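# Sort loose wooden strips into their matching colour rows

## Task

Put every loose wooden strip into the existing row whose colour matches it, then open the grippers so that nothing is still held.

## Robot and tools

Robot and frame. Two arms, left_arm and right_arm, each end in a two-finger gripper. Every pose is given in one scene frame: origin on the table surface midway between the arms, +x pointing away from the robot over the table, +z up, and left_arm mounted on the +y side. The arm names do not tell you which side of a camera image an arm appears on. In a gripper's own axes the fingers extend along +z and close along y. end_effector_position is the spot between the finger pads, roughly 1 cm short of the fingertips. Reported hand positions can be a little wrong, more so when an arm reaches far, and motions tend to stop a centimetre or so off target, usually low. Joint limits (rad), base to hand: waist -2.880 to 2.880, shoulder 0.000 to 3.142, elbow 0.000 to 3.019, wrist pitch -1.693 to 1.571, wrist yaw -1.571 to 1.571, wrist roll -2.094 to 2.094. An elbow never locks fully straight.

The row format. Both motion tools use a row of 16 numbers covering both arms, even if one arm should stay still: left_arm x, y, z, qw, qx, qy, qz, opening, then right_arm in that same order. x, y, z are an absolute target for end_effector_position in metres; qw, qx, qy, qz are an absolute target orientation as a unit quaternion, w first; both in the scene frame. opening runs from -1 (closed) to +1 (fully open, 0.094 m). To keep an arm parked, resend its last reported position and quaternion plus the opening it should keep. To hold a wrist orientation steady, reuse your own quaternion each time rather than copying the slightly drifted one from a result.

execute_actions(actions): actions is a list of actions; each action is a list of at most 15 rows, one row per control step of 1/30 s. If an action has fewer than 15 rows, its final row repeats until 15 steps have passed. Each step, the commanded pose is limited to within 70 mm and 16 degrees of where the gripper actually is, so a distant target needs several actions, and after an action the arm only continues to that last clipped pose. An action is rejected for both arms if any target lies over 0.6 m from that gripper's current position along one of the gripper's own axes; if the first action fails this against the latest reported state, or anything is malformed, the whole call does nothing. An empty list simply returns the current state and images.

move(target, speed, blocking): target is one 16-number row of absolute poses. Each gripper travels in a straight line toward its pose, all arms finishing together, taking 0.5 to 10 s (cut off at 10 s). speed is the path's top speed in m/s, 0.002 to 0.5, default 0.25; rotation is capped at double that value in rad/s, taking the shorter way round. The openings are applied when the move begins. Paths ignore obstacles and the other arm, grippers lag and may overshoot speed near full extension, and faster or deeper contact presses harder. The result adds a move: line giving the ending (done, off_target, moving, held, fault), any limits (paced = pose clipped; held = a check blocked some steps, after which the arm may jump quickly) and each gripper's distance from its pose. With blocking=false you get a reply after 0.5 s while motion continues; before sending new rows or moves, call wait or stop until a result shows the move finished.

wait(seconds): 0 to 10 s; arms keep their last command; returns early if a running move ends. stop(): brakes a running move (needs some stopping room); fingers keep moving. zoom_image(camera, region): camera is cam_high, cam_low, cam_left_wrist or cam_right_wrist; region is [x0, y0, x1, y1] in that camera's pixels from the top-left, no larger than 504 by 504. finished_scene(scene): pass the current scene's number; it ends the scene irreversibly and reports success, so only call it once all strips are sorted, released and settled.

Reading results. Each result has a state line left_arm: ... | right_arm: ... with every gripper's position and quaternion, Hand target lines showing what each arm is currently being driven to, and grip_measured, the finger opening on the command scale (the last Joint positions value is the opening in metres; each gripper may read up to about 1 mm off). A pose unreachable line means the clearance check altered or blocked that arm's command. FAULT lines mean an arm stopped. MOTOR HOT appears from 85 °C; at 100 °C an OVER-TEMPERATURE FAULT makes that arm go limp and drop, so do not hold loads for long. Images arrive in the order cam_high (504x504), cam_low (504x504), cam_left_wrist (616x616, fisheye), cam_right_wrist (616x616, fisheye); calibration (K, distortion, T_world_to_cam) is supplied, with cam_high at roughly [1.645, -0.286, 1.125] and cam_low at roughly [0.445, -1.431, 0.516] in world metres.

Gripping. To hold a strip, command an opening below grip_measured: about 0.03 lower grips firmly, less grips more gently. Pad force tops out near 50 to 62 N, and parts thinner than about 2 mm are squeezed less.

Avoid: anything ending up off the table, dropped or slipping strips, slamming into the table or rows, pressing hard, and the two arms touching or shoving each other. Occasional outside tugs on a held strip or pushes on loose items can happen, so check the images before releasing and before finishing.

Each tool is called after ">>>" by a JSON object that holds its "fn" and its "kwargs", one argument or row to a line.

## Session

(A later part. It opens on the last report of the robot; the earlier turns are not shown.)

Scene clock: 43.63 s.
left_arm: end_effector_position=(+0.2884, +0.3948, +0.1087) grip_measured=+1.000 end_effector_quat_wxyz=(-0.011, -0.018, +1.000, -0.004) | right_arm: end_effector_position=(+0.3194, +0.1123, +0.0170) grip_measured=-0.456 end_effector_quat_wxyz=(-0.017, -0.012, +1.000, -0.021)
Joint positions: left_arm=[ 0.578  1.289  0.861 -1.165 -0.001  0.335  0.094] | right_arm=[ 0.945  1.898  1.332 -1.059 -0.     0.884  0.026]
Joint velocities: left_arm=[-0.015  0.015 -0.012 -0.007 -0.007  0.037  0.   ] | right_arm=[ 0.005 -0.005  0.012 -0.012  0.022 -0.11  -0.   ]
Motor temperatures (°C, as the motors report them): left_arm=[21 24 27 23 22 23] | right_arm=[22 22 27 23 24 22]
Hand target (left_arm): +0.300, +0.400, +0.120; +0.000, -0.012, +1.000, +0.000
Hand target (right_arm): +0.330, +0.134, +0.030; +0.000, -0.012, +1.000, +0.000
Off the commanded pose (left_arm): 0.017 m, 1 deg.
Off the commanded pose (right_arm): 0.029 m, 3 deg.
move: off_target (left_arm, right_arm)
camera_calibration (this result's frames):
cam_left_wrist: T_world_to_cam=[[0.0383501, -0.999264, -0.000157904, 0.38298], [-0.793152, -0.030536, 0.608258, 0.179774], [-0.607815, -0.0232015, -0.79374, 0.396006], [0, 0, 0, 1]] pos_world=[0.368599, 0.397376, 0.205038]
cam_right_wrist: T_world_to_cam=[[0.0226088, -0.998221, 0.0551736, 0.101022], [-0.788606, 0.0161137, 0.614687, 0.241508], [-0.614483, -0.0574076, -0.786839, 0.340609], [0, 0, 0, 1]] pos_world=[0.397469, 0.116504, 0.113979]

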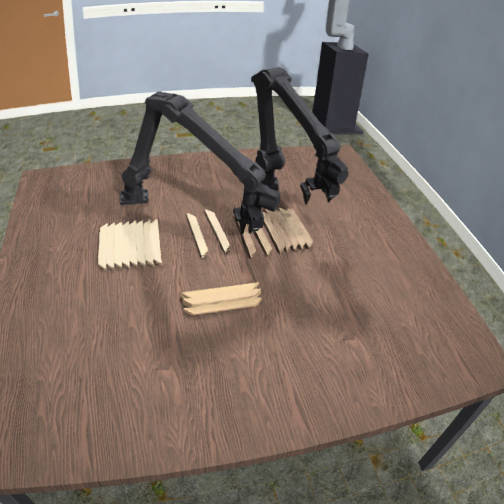

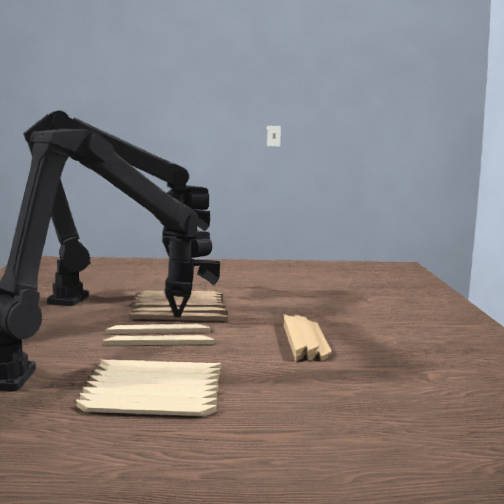

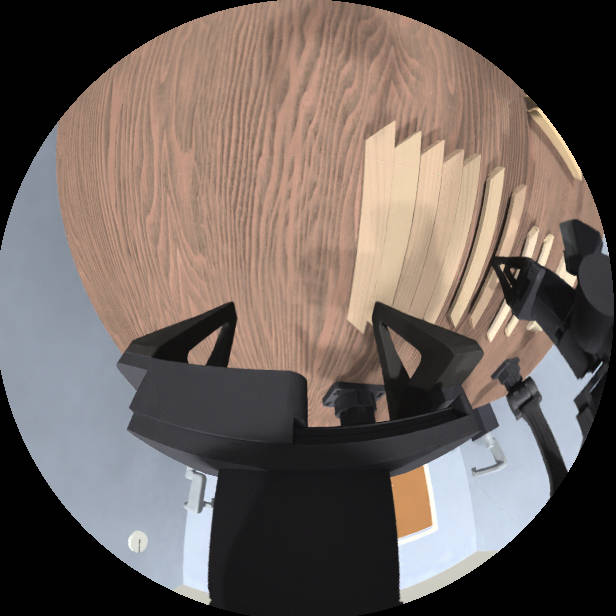

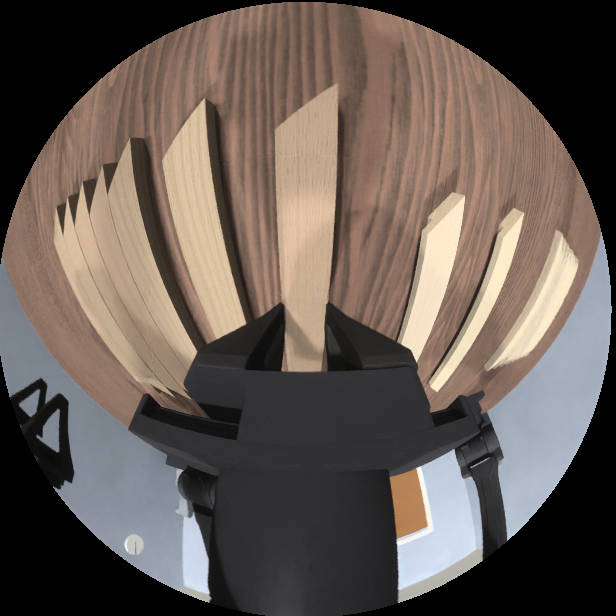

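>>> {"fn": "execute_actions", "kwargs": {
  "actions": [
    [[0.3,0.37,0.12,0,0.1,0.995,0,1,0.331,0.135,0.027,0,-0.012,1,0,-0.15]],
    [[0.3,0.34,0.12,0,0.2,0.98,0,1,0.331,0.135,0.08,0,-0.012,1,0,-0.15]]
  ]
}}

>>> {"fn": "move", "kwargs": {
  "target": [0.32,0.2,0.1,0,0.707,0.707,0,1,0.297,-0.066,0.05,0,-0.044,0.999,0,0.3],
  "speed": 0.4
}}

Scene clock: 49.33 s.
left_arm: end_effector_position=(+0.3028, +0.3390, +0.1173) grip_measured=+1.000 end_effector_quat_wxyz=(-0.001, +0.194, +0.981, +0.000) | right_arm: end_effector_position=(+0.3266, +0.1216, +0.0654) grip_measured=-0.151 end_effector_quat_wxyz=(-0.009, -0.012, +1.000, -0.011)
Joint positions: left_arm=[ 0.399  1.26   0.86  -1.172 -0.001  0.582  0.094] | right_arm=[ 0.945  1.849  1.403 -1.154 -0.     0.885  0.04 ]
Joint velocities: left_arm=[-0.005 -0.015 -0.002 -0.007 -0.066  0.095  0.   ] | right_arm=[-0.005  0.015 -0.002 -0.027 -0.022 -0.007 -0.   ]
Motor temperatures (°C, as the motors report them): left_arm=[21 24 28 23 22 23] | right_arm=[22 22 27 23 24 22]
Hand target (left_arm): +0.300, +0.340, +0.120; -0.001, +0.200, +0.980, -0.000
Hand target (right_arm): +0.331, +0.135, +0.080; +0.000, -0.012, +1.000, -0.000
Off the commanded pose (left_arm): 0.004 m, 1 deg.
Off the commanded pose (right_arm): 0.020 m, 2 deg.
camera_calibration (this result's frames):
cam_left_wrist: T_world_to_cam=[[-0.37838, -0.925622, -0.00725822, 0.428713], [-0.747603, 0.300966, 0.592038, 0.0600237], [-0.545819, 0.229441, -0.805878, 0.307296], [0, 0, 0, 1]] pos_world=[0.374818, 0.308255, 0.215219]
cam_right_wrist: T_world_to_cam=[[0.0211432, -0.999139, 0.0356972, 0.109258], [-0.798033, 0.00464201, 0.602596, 0.22253], [-0.602243, -0.0412283, -0.797247, 0.378366], [0, 0, 0, 1]] pos_world=[0.403144, 0.123731, 0.163656]

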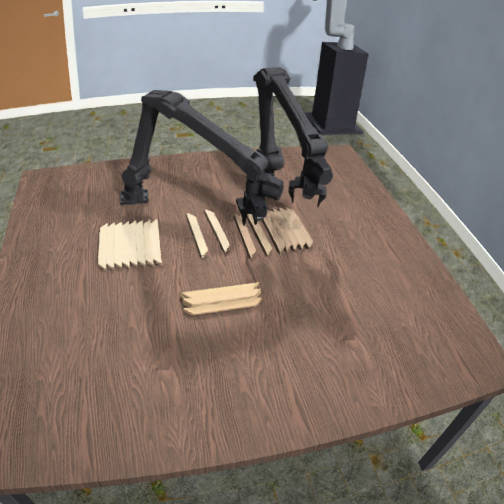

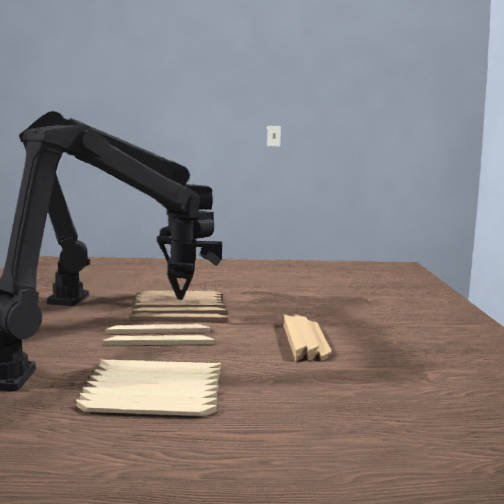

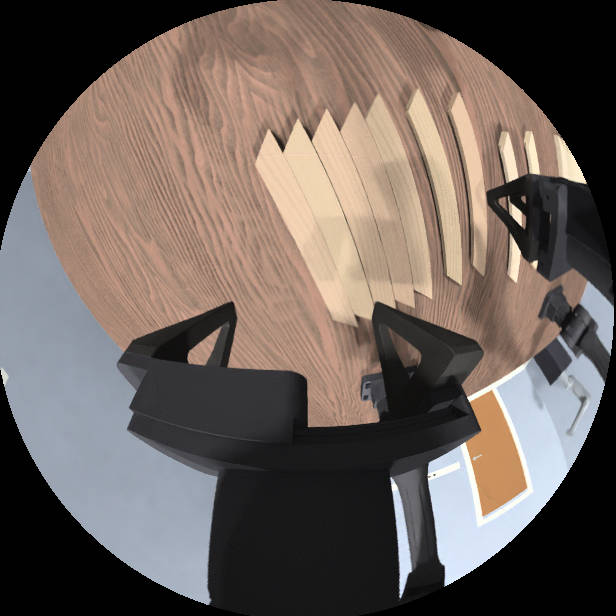

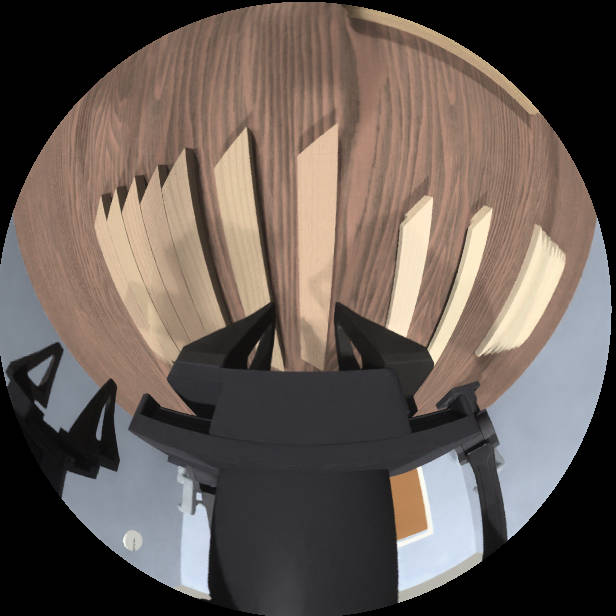

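Scene clock: 51.43 s.
left_arm: end_effector_position=(+0.3079, +0.2047, +0.0992) grip_measured=+1.000 end_effector_quat_wxyz=(-0.007, +0.700, +0.714, -0.003) | right_arm: end_effector_position=(+0.2910, -0.0679, +0.0462) grip_measured=+0.299 end_effector_quat_wxyz=(-0.011, -0.042, +0.999, -0.009)
Joint positions: left_arm=[-0.016  1.312  0.854 -1.127 -0.001  1.329  0.094] | right_arm=[ 0.703  1.502  0.885 -0.982  0.001  0.583  0.061]
Joint velocities: left_arm=[-0.005 -0.005 -0.007 -0.012  0.022 -0.007  0.   ] | right_arm=[ 0.005  0.005  0.017  0.007  0.066 -0.037 -0.001]
Motor temperatures (°C, as the motors report them): left_arm=[21 24 28 23 22 23] | right_arm=[22 22 27 23 24 22]
Hand target (left_arm): +0.318, +0.201, +0.100; -0.001, +0.707, +0.707, -0.001
Hand target (right_arm): +0.297, -0.066, +0.051; -0.000, -0.044, +0.999, +0.001
Off the commanded pose (left_arm): 0.013 m, 1 deg.
Off the commanded pose (right_arm): 0.007 m, 2 deg.
move: off_target (left_arm)
camera_calibration (this result's frames):
cam_left_wrist: T_world_to_cam=[[-0.999758, -0.020767, 0.00725249, 0.310821], [-0.012385, 0.803899, 0.594637, -0.214605], [-0.0181791, 0.594404, -0.803961, 0.0889698], [0, 0, 0, 1]] pos_world=[0.309706, 0.126092, 0.196886]
cam_right_wrist: T_world_to_cam=[[0.0813546, -0.996249, 0.029472, -0.0956703], [-0.794017, -0.0469104, 0.606083, 0.201653], [-0.602427, -0.0727089, -0.794855, 0.33161], [0, 0, 0, 1]] pos_world=[0.36767, -0.0617408, 0.144183]

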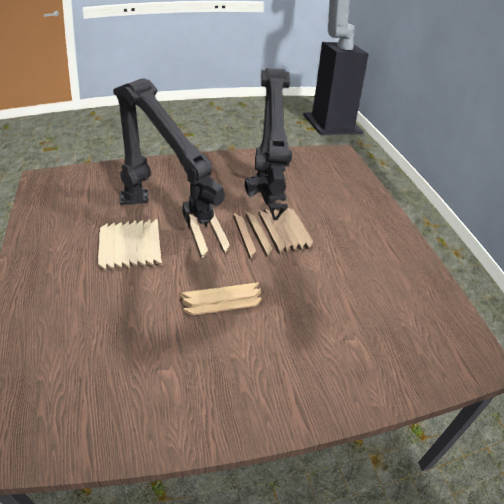

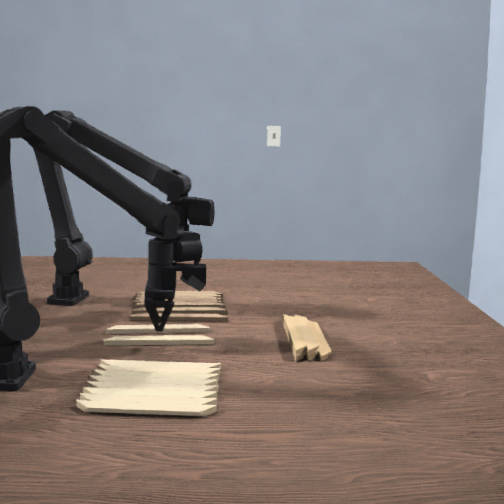

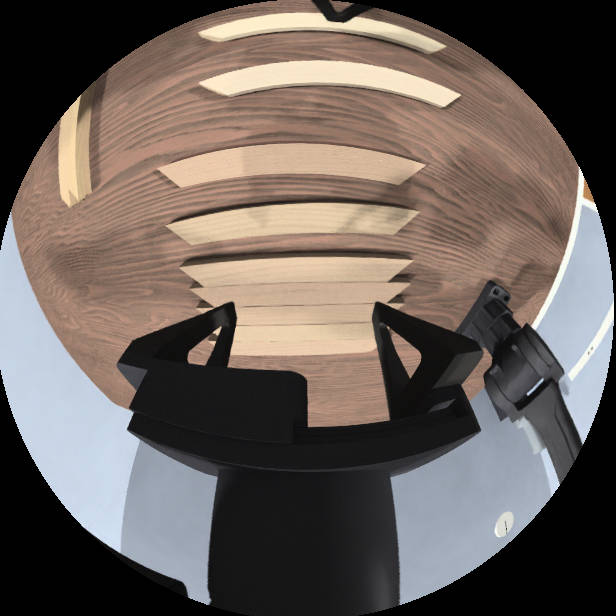

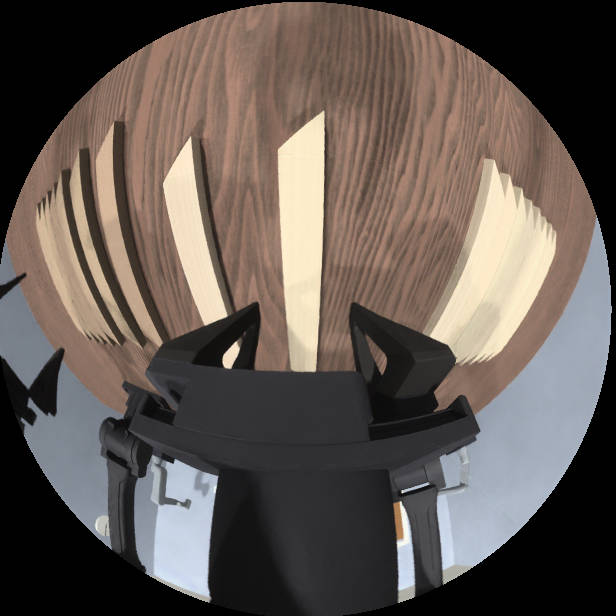

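>>> {"fn": "execute_actions", "kwargs": {
  "actions": [
    [[0.32,0.2,0.1,0,0.707,0.707,0,1,0.297,-0.063,0.018,0,-0.044,0.999,0,0.3]],
    [[0.32,0.2,0.1,0,0.707,0.707,0,1,0.297,-0.063,0.018,0,-0.044,0.999,0,-0.52]],
    [[0.32,0.17,0.08,0,0.707,0.707,0,1,0.297,-0.063,0.02,0,-0.044,0.999,0,-0.52]]
  ]
}}

>>> {"fn": "move", "kwargs": {
  "target": [0.33,0.07,0.06,0,0.7,0.714,0,1,0.312,-0.185,0.021,0,0,1,0,-0.52],
  "speed": 0.15
}}

Scene clock: 58.00 s.
left_arm: end_effector_position=(+0.3124, +0.1702, +0.0808) grip_measured=+1.000 end_effector_quat_wxyz=(-0.004, +0.716, +0.699, -0.002) | right_arm: end_effector_position=(+0.2910, -0.0679, +0.0140) grip_measured=-0.460 end_effector_quat_wxyz=(-0.010, -0.043, +0.999, -0.008)
Joint positions: left_arm=[-0.11   1.37   0.854 -1.063 -0.     1.278  0.094] | right_arm=[ 0.703  1.56   0.846 -0.883  0.001  0.582  0.025]
Joint velocities: left_arm=[ 0.005 -0.024  0.012 -0.002  0.037  0.022  0.   ] | right_arm=[ 0.015 -0.015  0.002  0.007  0.022 -0.11   0.   ]
Motor temperatures (°C, as the motors report them): left_arm=[21 24 28 23 22 23] | right_arm=[22 22 27 23 24 22]
Hand target (left_arm): +0.320, +0.170, +0.080; -0.000, +0.707, +0.707, -0.000
Hand target (right_arm): +0.297, -0.063, +0.020; +0.000, -0.044, +0.999, -0.000
Off the commanded pose (left_arm): 0.008 m, 1 deg.
Off the commanded pose (right_arm): 0.010 m, 1 deg.
camera_calibration (this result's frames):
cam_left_wrist: T_world_to_cam=[[-0.99975, 0.0223353, 0.000750653, 0.307949], [0.0184336, 0.805182, 0.592741, -0.185594], [0.0126347, 0.592607, -0.805393, 0.0855119], [0, 0, 0, 1]] pos_world=[0.310213, 0.0918835, 0.178648]
cam_right_wrist: T_world_to_cam=[[0.082443, -0.996197, 0.0281836, -0.0949584], [-0.795039, -0.0486907, 0.604601, 0.22145], [-0.60093, -0.0722522, -0.79603, 0.305661], [0, 0, 0, 1]] pos_world=[0.367571, -0.06173, 0.112103]

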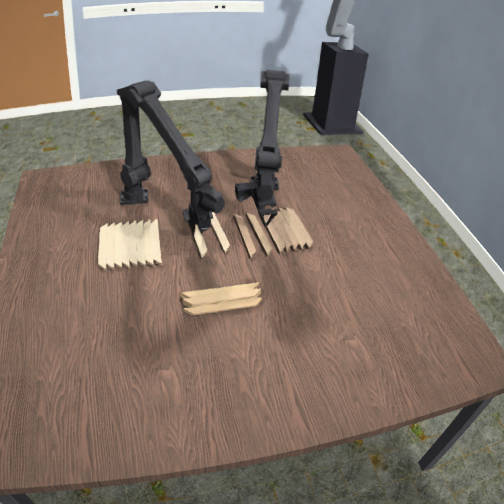

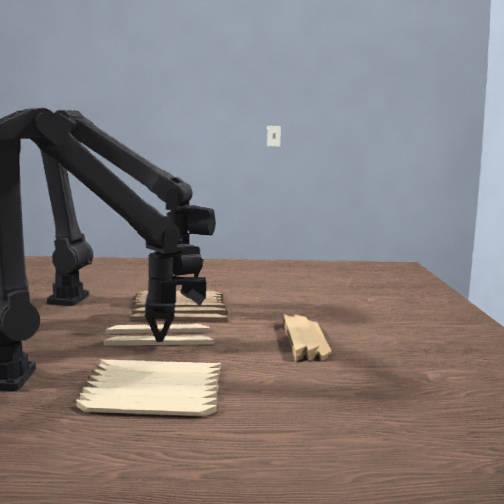

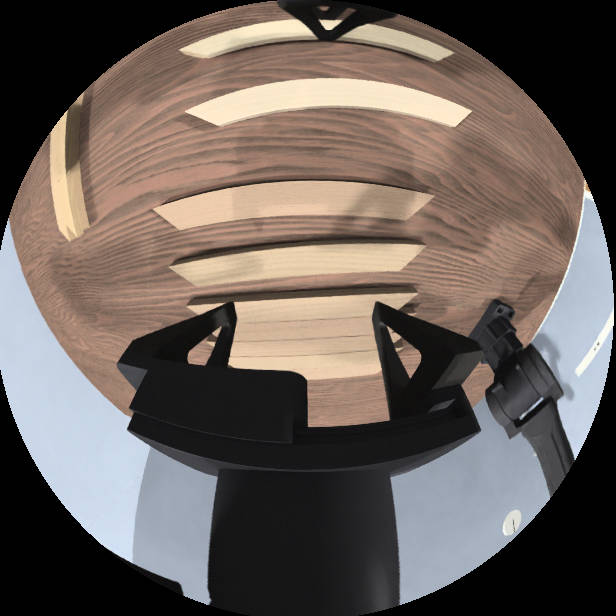

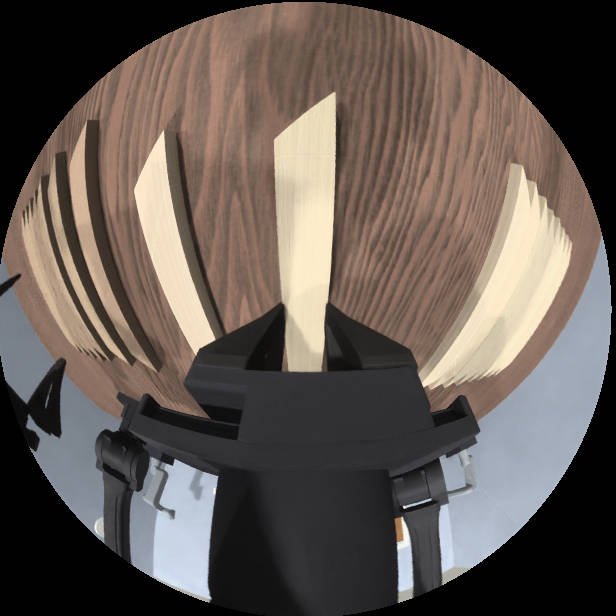

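Scene clock: 59.27 s.
left_arm: end_effector_position=(+0.3147, +0.0796, +0.0574) grip_measured=+1.000 end_effector_quat_wxyz=(-0.011, +0.706, +0.708, -0.003) | right_arm: end_effector_position=(+0.3062, -0.1858, +0.0164) grip_measured=-0.460 end_effector_quat_wxyz=(-0.014, +0.005, +1.000, -0.005)
Joint positions: left_arm=[-0.334  1.517  0.938 -1.014  0.001  1.027  0.094] | right_arm=[ 0.382  1.452  0.73  -0.878  0.     0.357  0.025]
Joint velocities: left_arm=[-0.015 -0.015 -0.002 -0.007 -0.037 -0.007  0.   ] | right_arm=[-0.005 -0.005 -0.002 -0.012  0.022 -0.007  0.   ]
Motor temperatures (°C, as the motors report them): left_arm=[21 24 28 23 22 23] | right_arm=[22 22 27 23 24 22]
Hand target (left_arm): +0.329, +0.071, +0.061; -0.001, +0.700, +0.714, -0.001
Hand target (right_arm): +0.312, -0.184, +0.021; +0.000, +0.000, +1.000, +0.001
Off the commanded pose (left_arm): 0.018 m, 2 deg.
Off the commanded pose (right_arm): 0.007 m, 2 deg.
move: off_target (left_arm)
camera_calibration (this result's frames):
cam_left_wrist: T_world_to_cam=[[-0.999894, -0.00480888, 0.0137502, 0.313764], [0.00439379, 0.800408, 0.599439, -0.0943986], [-0.0138884, 0.599436, -0.800302, 0.127802], [0, 0, 0, 1]] pos_world=[0.31592, 0.000457006, 0.154552]
cam_right_wrist: T_world_to_cam=[[-0.0134915, -0.999621, 0.0239981, -0.184955], [-0.792354, 0.0253273, 0.609536, 0.239102], [-0.609912, -0.0107914, -0.792395, 0.322266], [0, 0, 0, 1]] pos_world=[0.383512, -0.187463, 0.11406]

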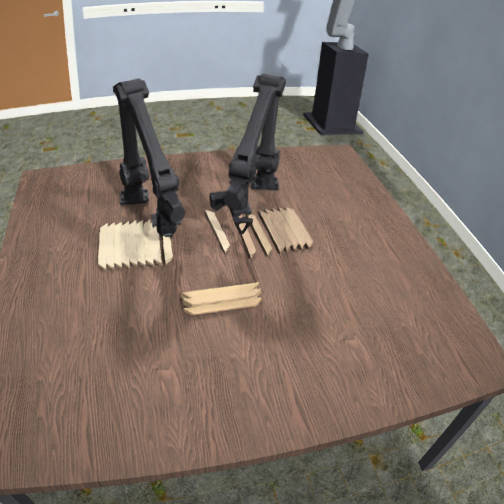

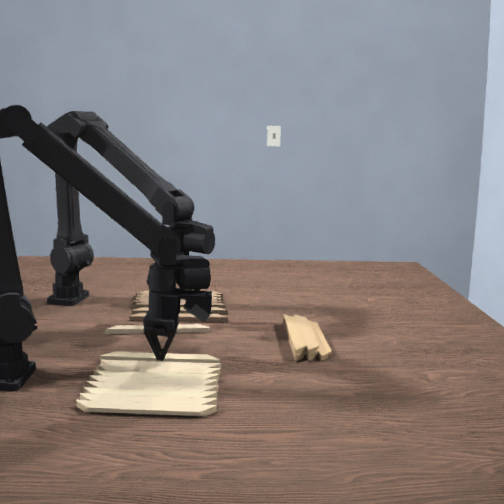

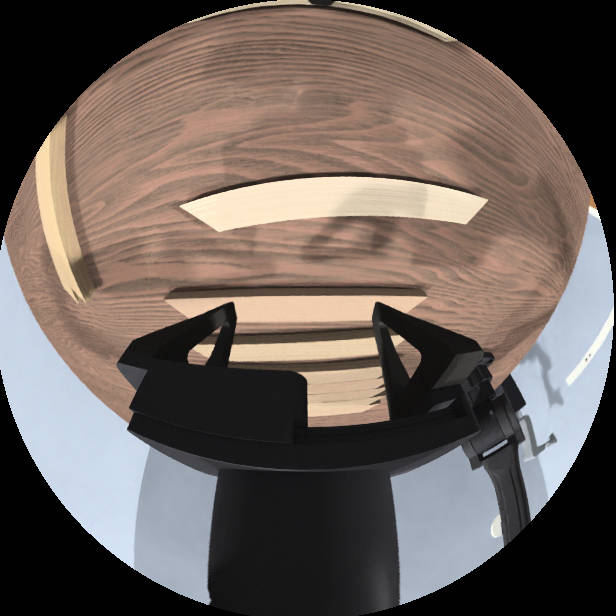

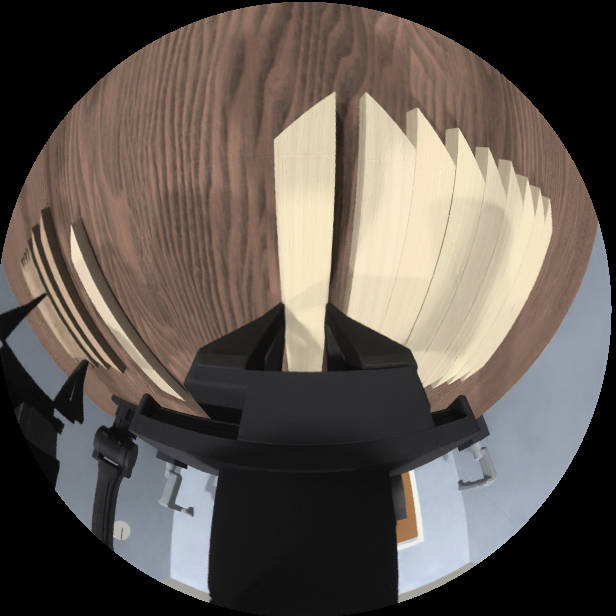

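>>> {"fn": "execute_actions", "kwargs": {
  "actions": [
    [[0.33,0.062,0.035,0,0.695,0.719,0,1,0.312,-0.185,0.02,0,0,1,0,-0.3]],
    [[0.33,0.062,0.012,0,0.695,0.719,0,1,0.312,-0.183,0.075,0,0,1,0,-0.3]]
  ]
}}

>>> {"fn": "move", "kwargs": {
  "target": [0.325,0.138,0.012,0,0.695,0.719,0,1,0.3,-0.12,0.075,0,-0.04,1,0,0.4],
  "speed": 0.07
}}

Scene clock: 63.80 s.
left_arm: end_effector_position=(+0.3320, +0.0629, +0.0214) grip_measured=+1.000 end_effector_quat_wxyz=(+0.007, +0.698, +0.716, +0.001) | right_arm: end_effector_position=(+0.2990, -0.1884, +0.0637) grip_measured=-0.302 end_effector_quat_wxyz=(-0.010, +0.003, +1.000, -0.004)
Joint positions: left_arm=[-0.348  1.611  0.936 -0.881  0.001  0.992  0.094] | right_arm=[ 0.382  1.334  0.768 -1.025  0.     0.352  0.033]
Joint velocities: left_arm=[ 0.005 -0.005 -0.012  0.007  0.022  0.007  0.   ] | right_arm=[-0.005  0.024 -0.007 -0.002  0.081 -0.022  0.   ]
Motor temperatures (°C, as the motors report them): left_arm=[21 24 28 23 22 23] | right_arm=[22 22 27 23 24 22]
Hand target (left_arm): +0.330, +0.062, +0.012; -0.000, +0.695, +0.719, +0.000
Hand target (right_arm): +0.312, -0.183, +0.074; +0.000, -0.000, +1.000, -0.000
Off the commanded pose (left_arm): 0.010 m, 1 deg.
Off the commanded pose (right_arm): 0.018 m, 1 deg.
camera_calibration (this result's frames):
cam_left_wrist: T_world_to_cam=[[-0.99949, -0.0262151, -0.0182107, 0.33333], [-0.0319156, 0.811658, 0.58326, -0.0478728], [-0.000509348, 0.583544, -0.812081, 0.106115], [0, 0, 0, 1]] pos_world=[0.331687, -0.0143283, 0.120167]
cam_right_wrist: T_world_to_cam=[[-0.0090856, -0.999736, 0.0210886, -0.189927], [-0.797004, 0.0199765, 0.603644, 0.205405], [-0.603906, -0.0113233, -0.796975, 0.353748], [0, 0, 0, 1]] pos_world=[0.375614, -0.189975, 0.161942]

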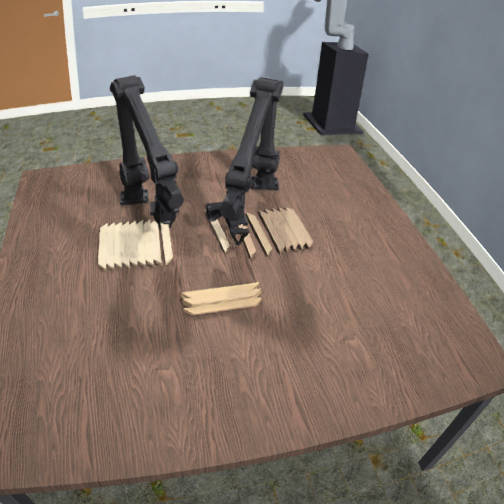

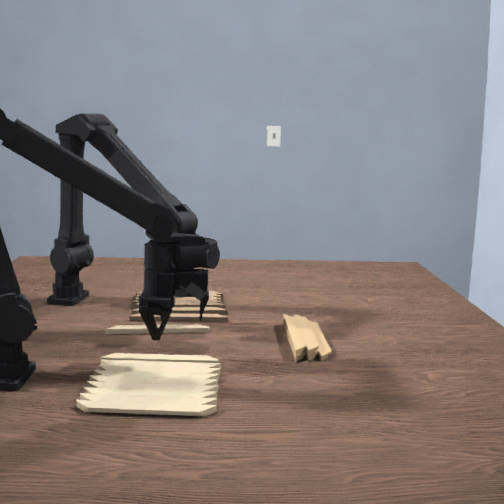

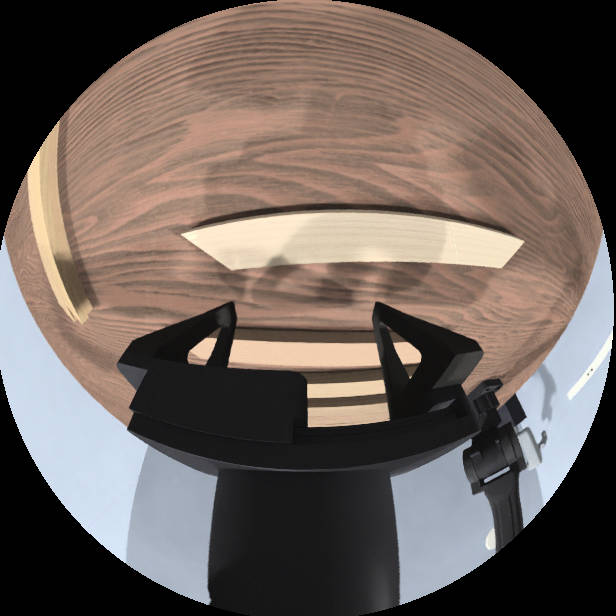

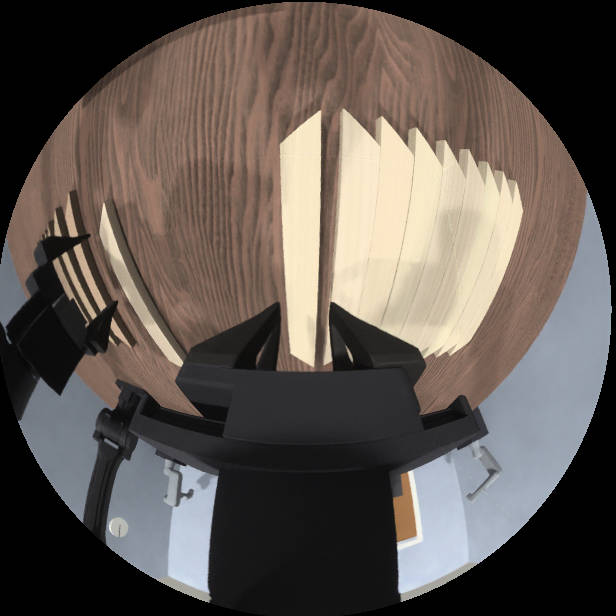

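Scene clock: 65.20 s.
left_arm: end_effector_position=(+0.3247, +0.1345, +0.0104) grip_measured=+1.000 end_effector_quat_wxyz=(-0.004, +0.691, +0.723, -0.002) | right_arm: end_effector_position=(+0.2848, -0.1324, +0.0614) grip_measured=+0.398 end_effector_quat_wxyz=(-0.013, -0.041, +0.999, -0.007)
Joint positions: left_arm=[-0.192  1.556  0.829 -0.853  0.001  1.127  0.094] | right_arm=[ 0.559  1.373  0.797 -1.025  0.     0.44   0.066]
Joint velocities: left_arm=[ 0.005 -0.015 -0.002  0.002 -0.022  0.081  0.   ] | right_arm=[-0.005 -0.015 -0.007 -0.012  0.022 -0.081  0.001]
Motor temperatures (°C, as the motors report them): left_arm=[21 24 28 23 22 23] | right_arm=[22 22 27 23 24 22]
Hand target (left_arm): +0.325, +0.137, +0.012; +0.001, +0.695, +0.719, +0.000
Hand target (right_arm): +0.299, -0.121, +0.075; +0.000, -0.040, +0.999, -0.000
Off the commanded pose (left_arm): 0.004 m, 1 deg.
Off the commanded pose (right_arm): 0.024 m, 2 deg.
move: off_target (right_arm)
camera_calibration (this result's frames):
cam_left_wrist: T_world_to_cam=[[-0.998888, -0.047082, 0.0023392, 0.330181], [-0.0365232, 0.804338, 0.593048, -0.0974167], [-0.0298034, 0.592303, -0.805164, 0.0636542], [0, 0, 0, 1]] pos_world=[0.328153, 0.056199, 0.108252]
cam_right_wrist: T_world_to_cam=[[0.0798899, -0.996446, 0.0266992, -0.159324], [-0.791355, -0.0471145, 0.609538, 0.183542], [-0.606114, -0.0698245, -0.792307, 0.336604], [0, 0, 0, 1]] pos_world=[0.361996, -0.126607, 0.159072]

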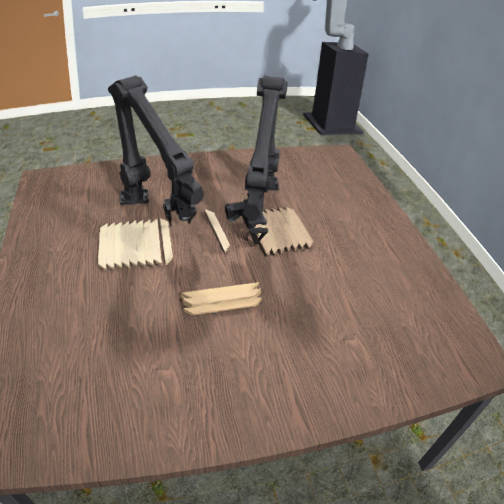

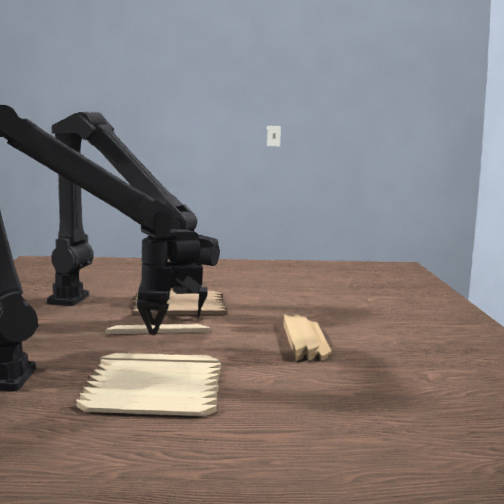

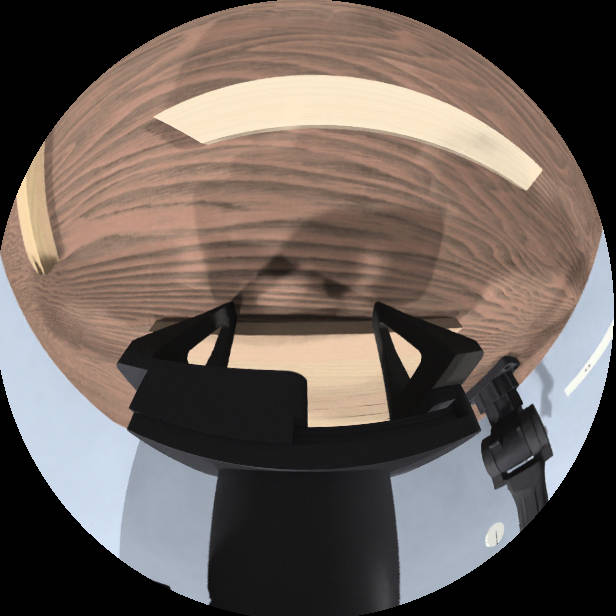

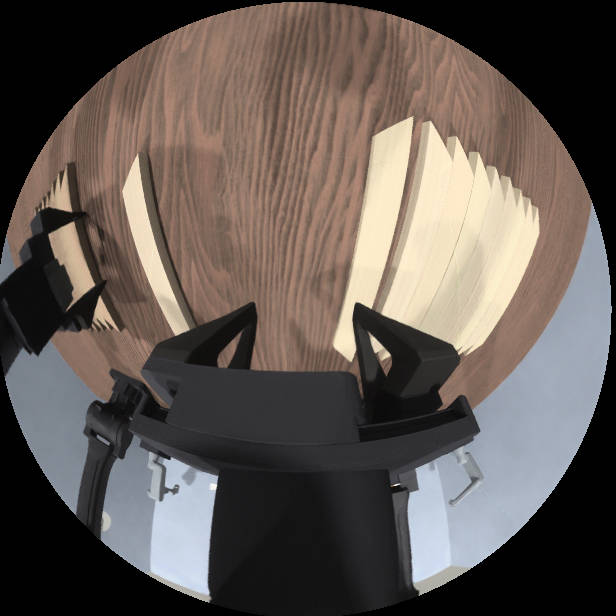

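Flush. Now C (~0.28, 0.012).

>>> {"fn": "execute_actions", "kwargs": {
  "actions": [
    [[0.325,0.128,0.07,0,0.695,0.719,0,1,0.3,-0.12,0.075,0,-0.04,1,0,0.4]]
  ]
}}

>>> {"fn": "move", "kwargs": {
  "target": [0.3,0.3,0.12,0,0.6,0.8,0,1,0.293,0.027,0.06,0,-0.055,0.998,0,0.4]
}}

Scene clock: 73.13 s.
left_arm: end_effector_position=(+0.3175, +0.1335, +0.0641) grip_measured=+1.000 end_effector_quat_wxyz=(-0.004, +0.695, +0.719, -0.002) | right_arm: end_effector_position=(+0.2848, -0.1325, +0.0613) grip_measured=+0.398 end_effector_quat_wxyz=(-0.013, -0.040, +0.999, -0.007)
Joint positions: left_arm=[-0.202  1.442  0.876 -1.013  0.001  1.128  0.094] | right_arm=[ 0.559  1.373  0.797 -1.025  0.     0.443  0.066]
Joint velocities: left_arm=[-0.005 -0.005  0.007 -0.002  0.066 -0.066  0.   ] | right_arm=[-0.005 -0.005 -0.007 -0.022 -0.007 -0.11  -0.001]
Motor temperatures (°C, as the motors report them): left_arm=[21 24 27 23 22 23] | right_arm=[22 22 27 23 24 22]
Hand target (left_arm): +0.325, +0.128, +0.070; +0.000, +0.695, +0.719, +0.000
Hand target (right_arm): +0.300, -0.120, +0.075; +0.000, -0.040, +0.999, +0.000
Off the commanded pose (left_arm): 0.011 m, 1 deg.
Off the commanded pose (right_arm): 0.024 m, 2 deg.
camera_calibration (this result's frames):
cam_left_wrist: T_world_to_cam=[[-0.999349, -0.0360282, 0.00165264, 0.321484], [-0.0280369, 0.804877, 0.592779, -0.131458], [-0.0226869, 0.592347, -0.805364, 0.104963], [0, 0, 0, 1]] pos_world=[0.31997, 0.0552154, 0.161927]
cam_right_wrist: T_world_to_cam=[[0.0772377, -0.996649, 0.0269359, -0.158618], [-0.791302, -0.0448437, 0.609779, 0.183865], [-0.606527, -0.0684124, -0.792114, 0.33679], [0, 0, 0, 1]] pos_world=[0.362017, -0.126801, 0.158932]

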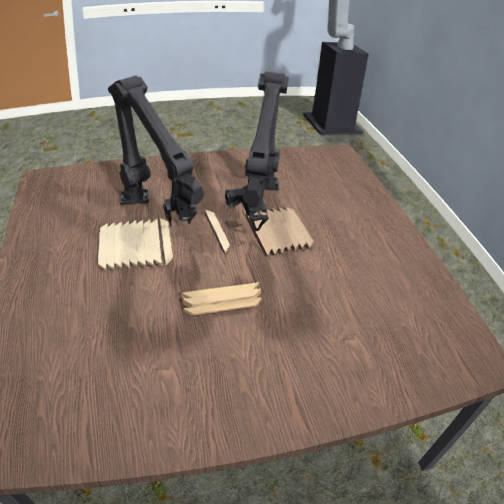

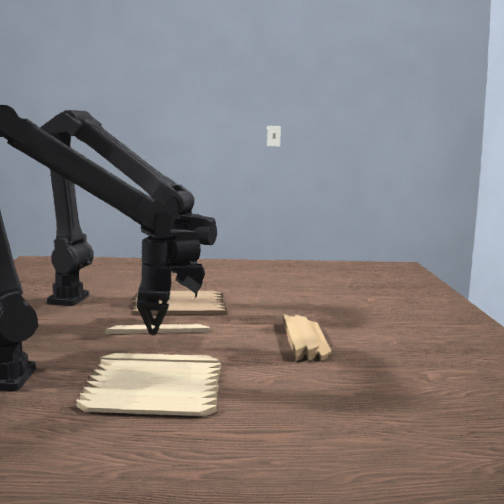

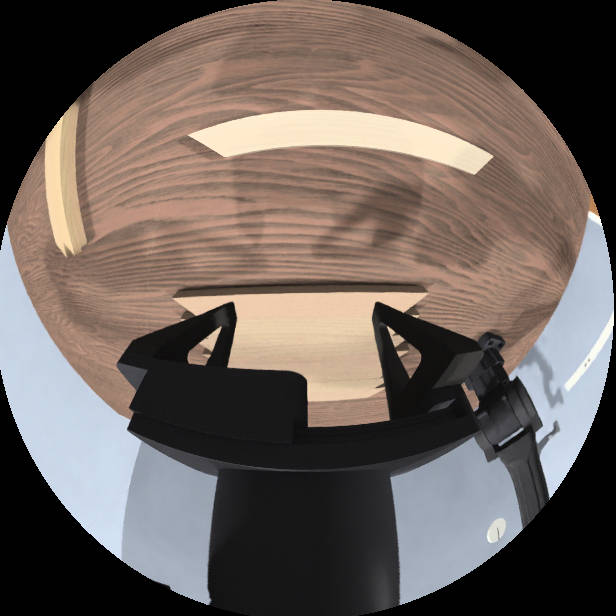

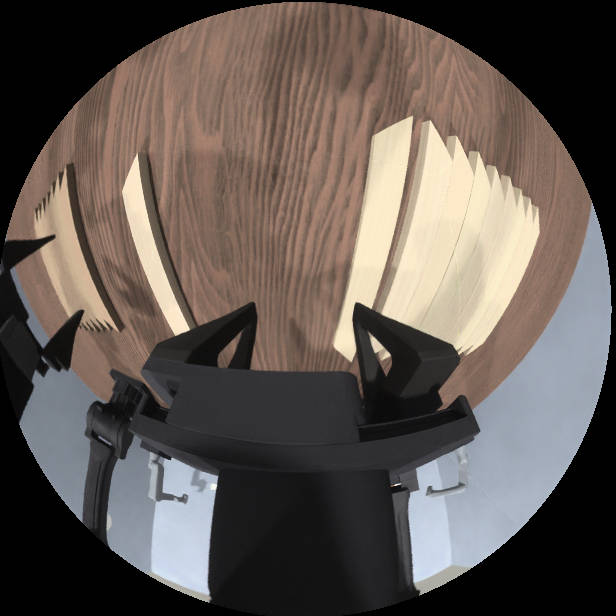

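Scene clock: 74.40 s.
left_arm: end_effector_position=(+0.2989, +0.3003, +0.1124) grip_measured=+1.000 end_effector_quat_wxyz=(-0.003, +0.591, +0.807, -0.002) | right_arm: end_effector_position=(+0.2784, +0.0106, +0.0464) grip_measured=+0.398 end_effector_quat_wxyz=(-0.017, -0.060, +0.998, -0.017)
Joint positions: left_arm=[ 0.281  1.245  0.833 -1.166 -0.     1.337  0.094] | right_arm=[ 0.872  1.618  1.025 -1.025 -0.     0.715  0.066]
Joint velocities: left_arm=[-0.005 -0.005 -0.002 -0.002 -0.066 -0.007  0.   ] | right_arm=[-0.005  0.005 -0.002  0.017 -0.066 -0.022  0.001]
Motor temperatures (°C, as the motors report them): left_arm=[21 24 27 23 22 23] | right_arm=[22 22 27 23 24 22]
Hand target (left_arm): +0.302, +0.298, +0.119; +0.002, +0.600, +0.800, +0.001
Hand target (right_arm): +0.292, +0.026, +0.060; +0.000, -0.055, +0.998, -0.001
Off the commanded pose (left_arm): 0.008 m, 1 deg.
Off the commanded pose (right_arm): 0.026 m, 3 deg.
move: off_target (right_arm)
camera_calibration (this result's frames):
cam_left_wrist: T_world_to_cam=[[-0.952704, -0.303901, 0.000139076, 0.375546], [-0.244795, 0.767683, 0.592232, -0.218771], [-0.180087, 0.564187, -0.805768, 0.100214], [0, 0, 0, 1]] pos_world=[0.322277, 0.225536, 0.21026]
cam_right_wrist: T_world_to_cam=[[0.118246, -0.991986, 0.0445039, -0.0274379], [-0.784728, -0.0658903, 0.616328, 0.192439], [-0.608457, -0.107802, -0.786231, 0.331556], [0, 0, 0, 1]] pos_world=[0.355994, 0.0212043, 0.143295]

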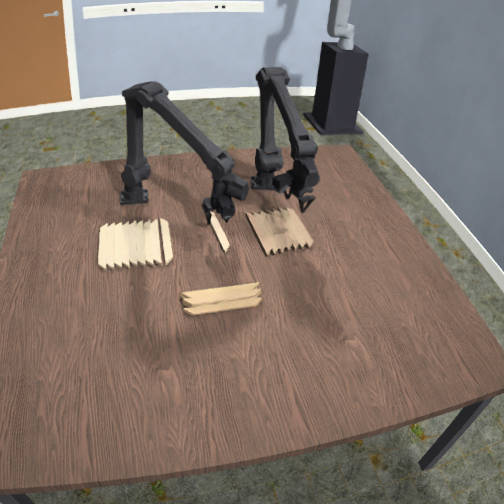

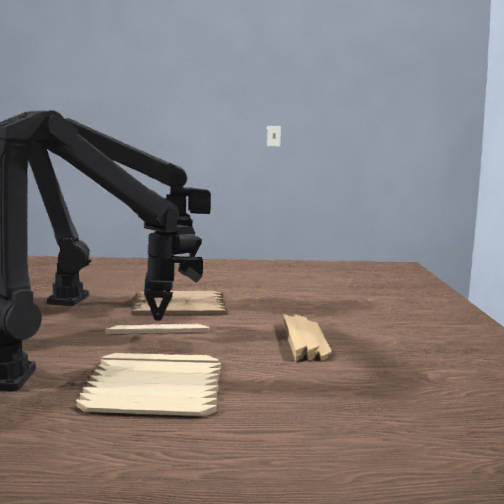

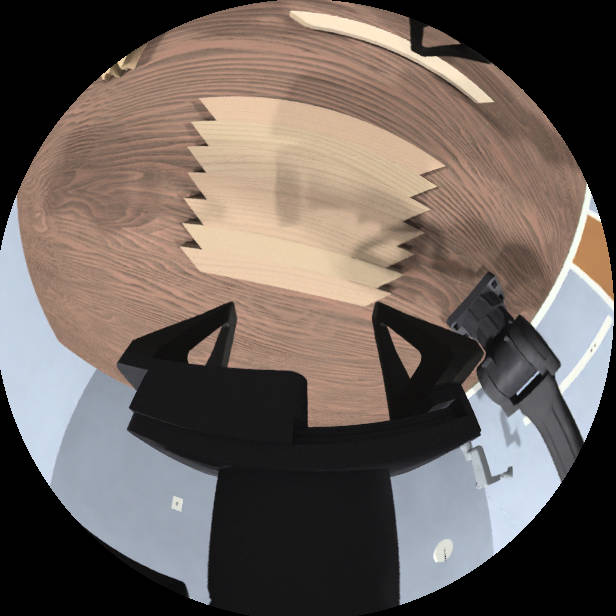

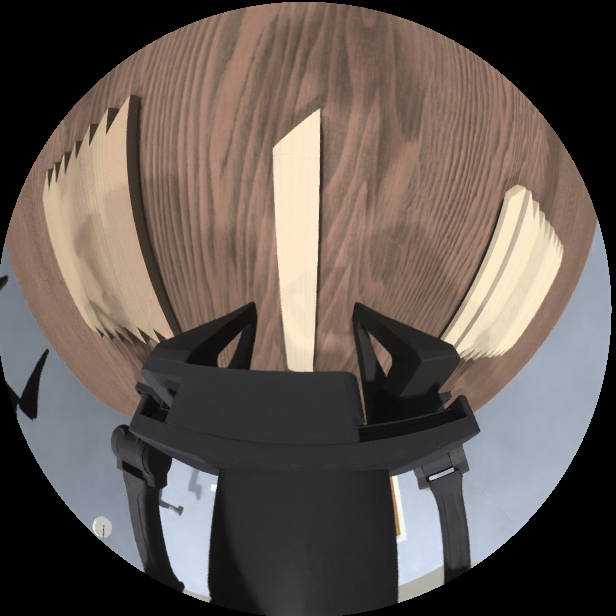

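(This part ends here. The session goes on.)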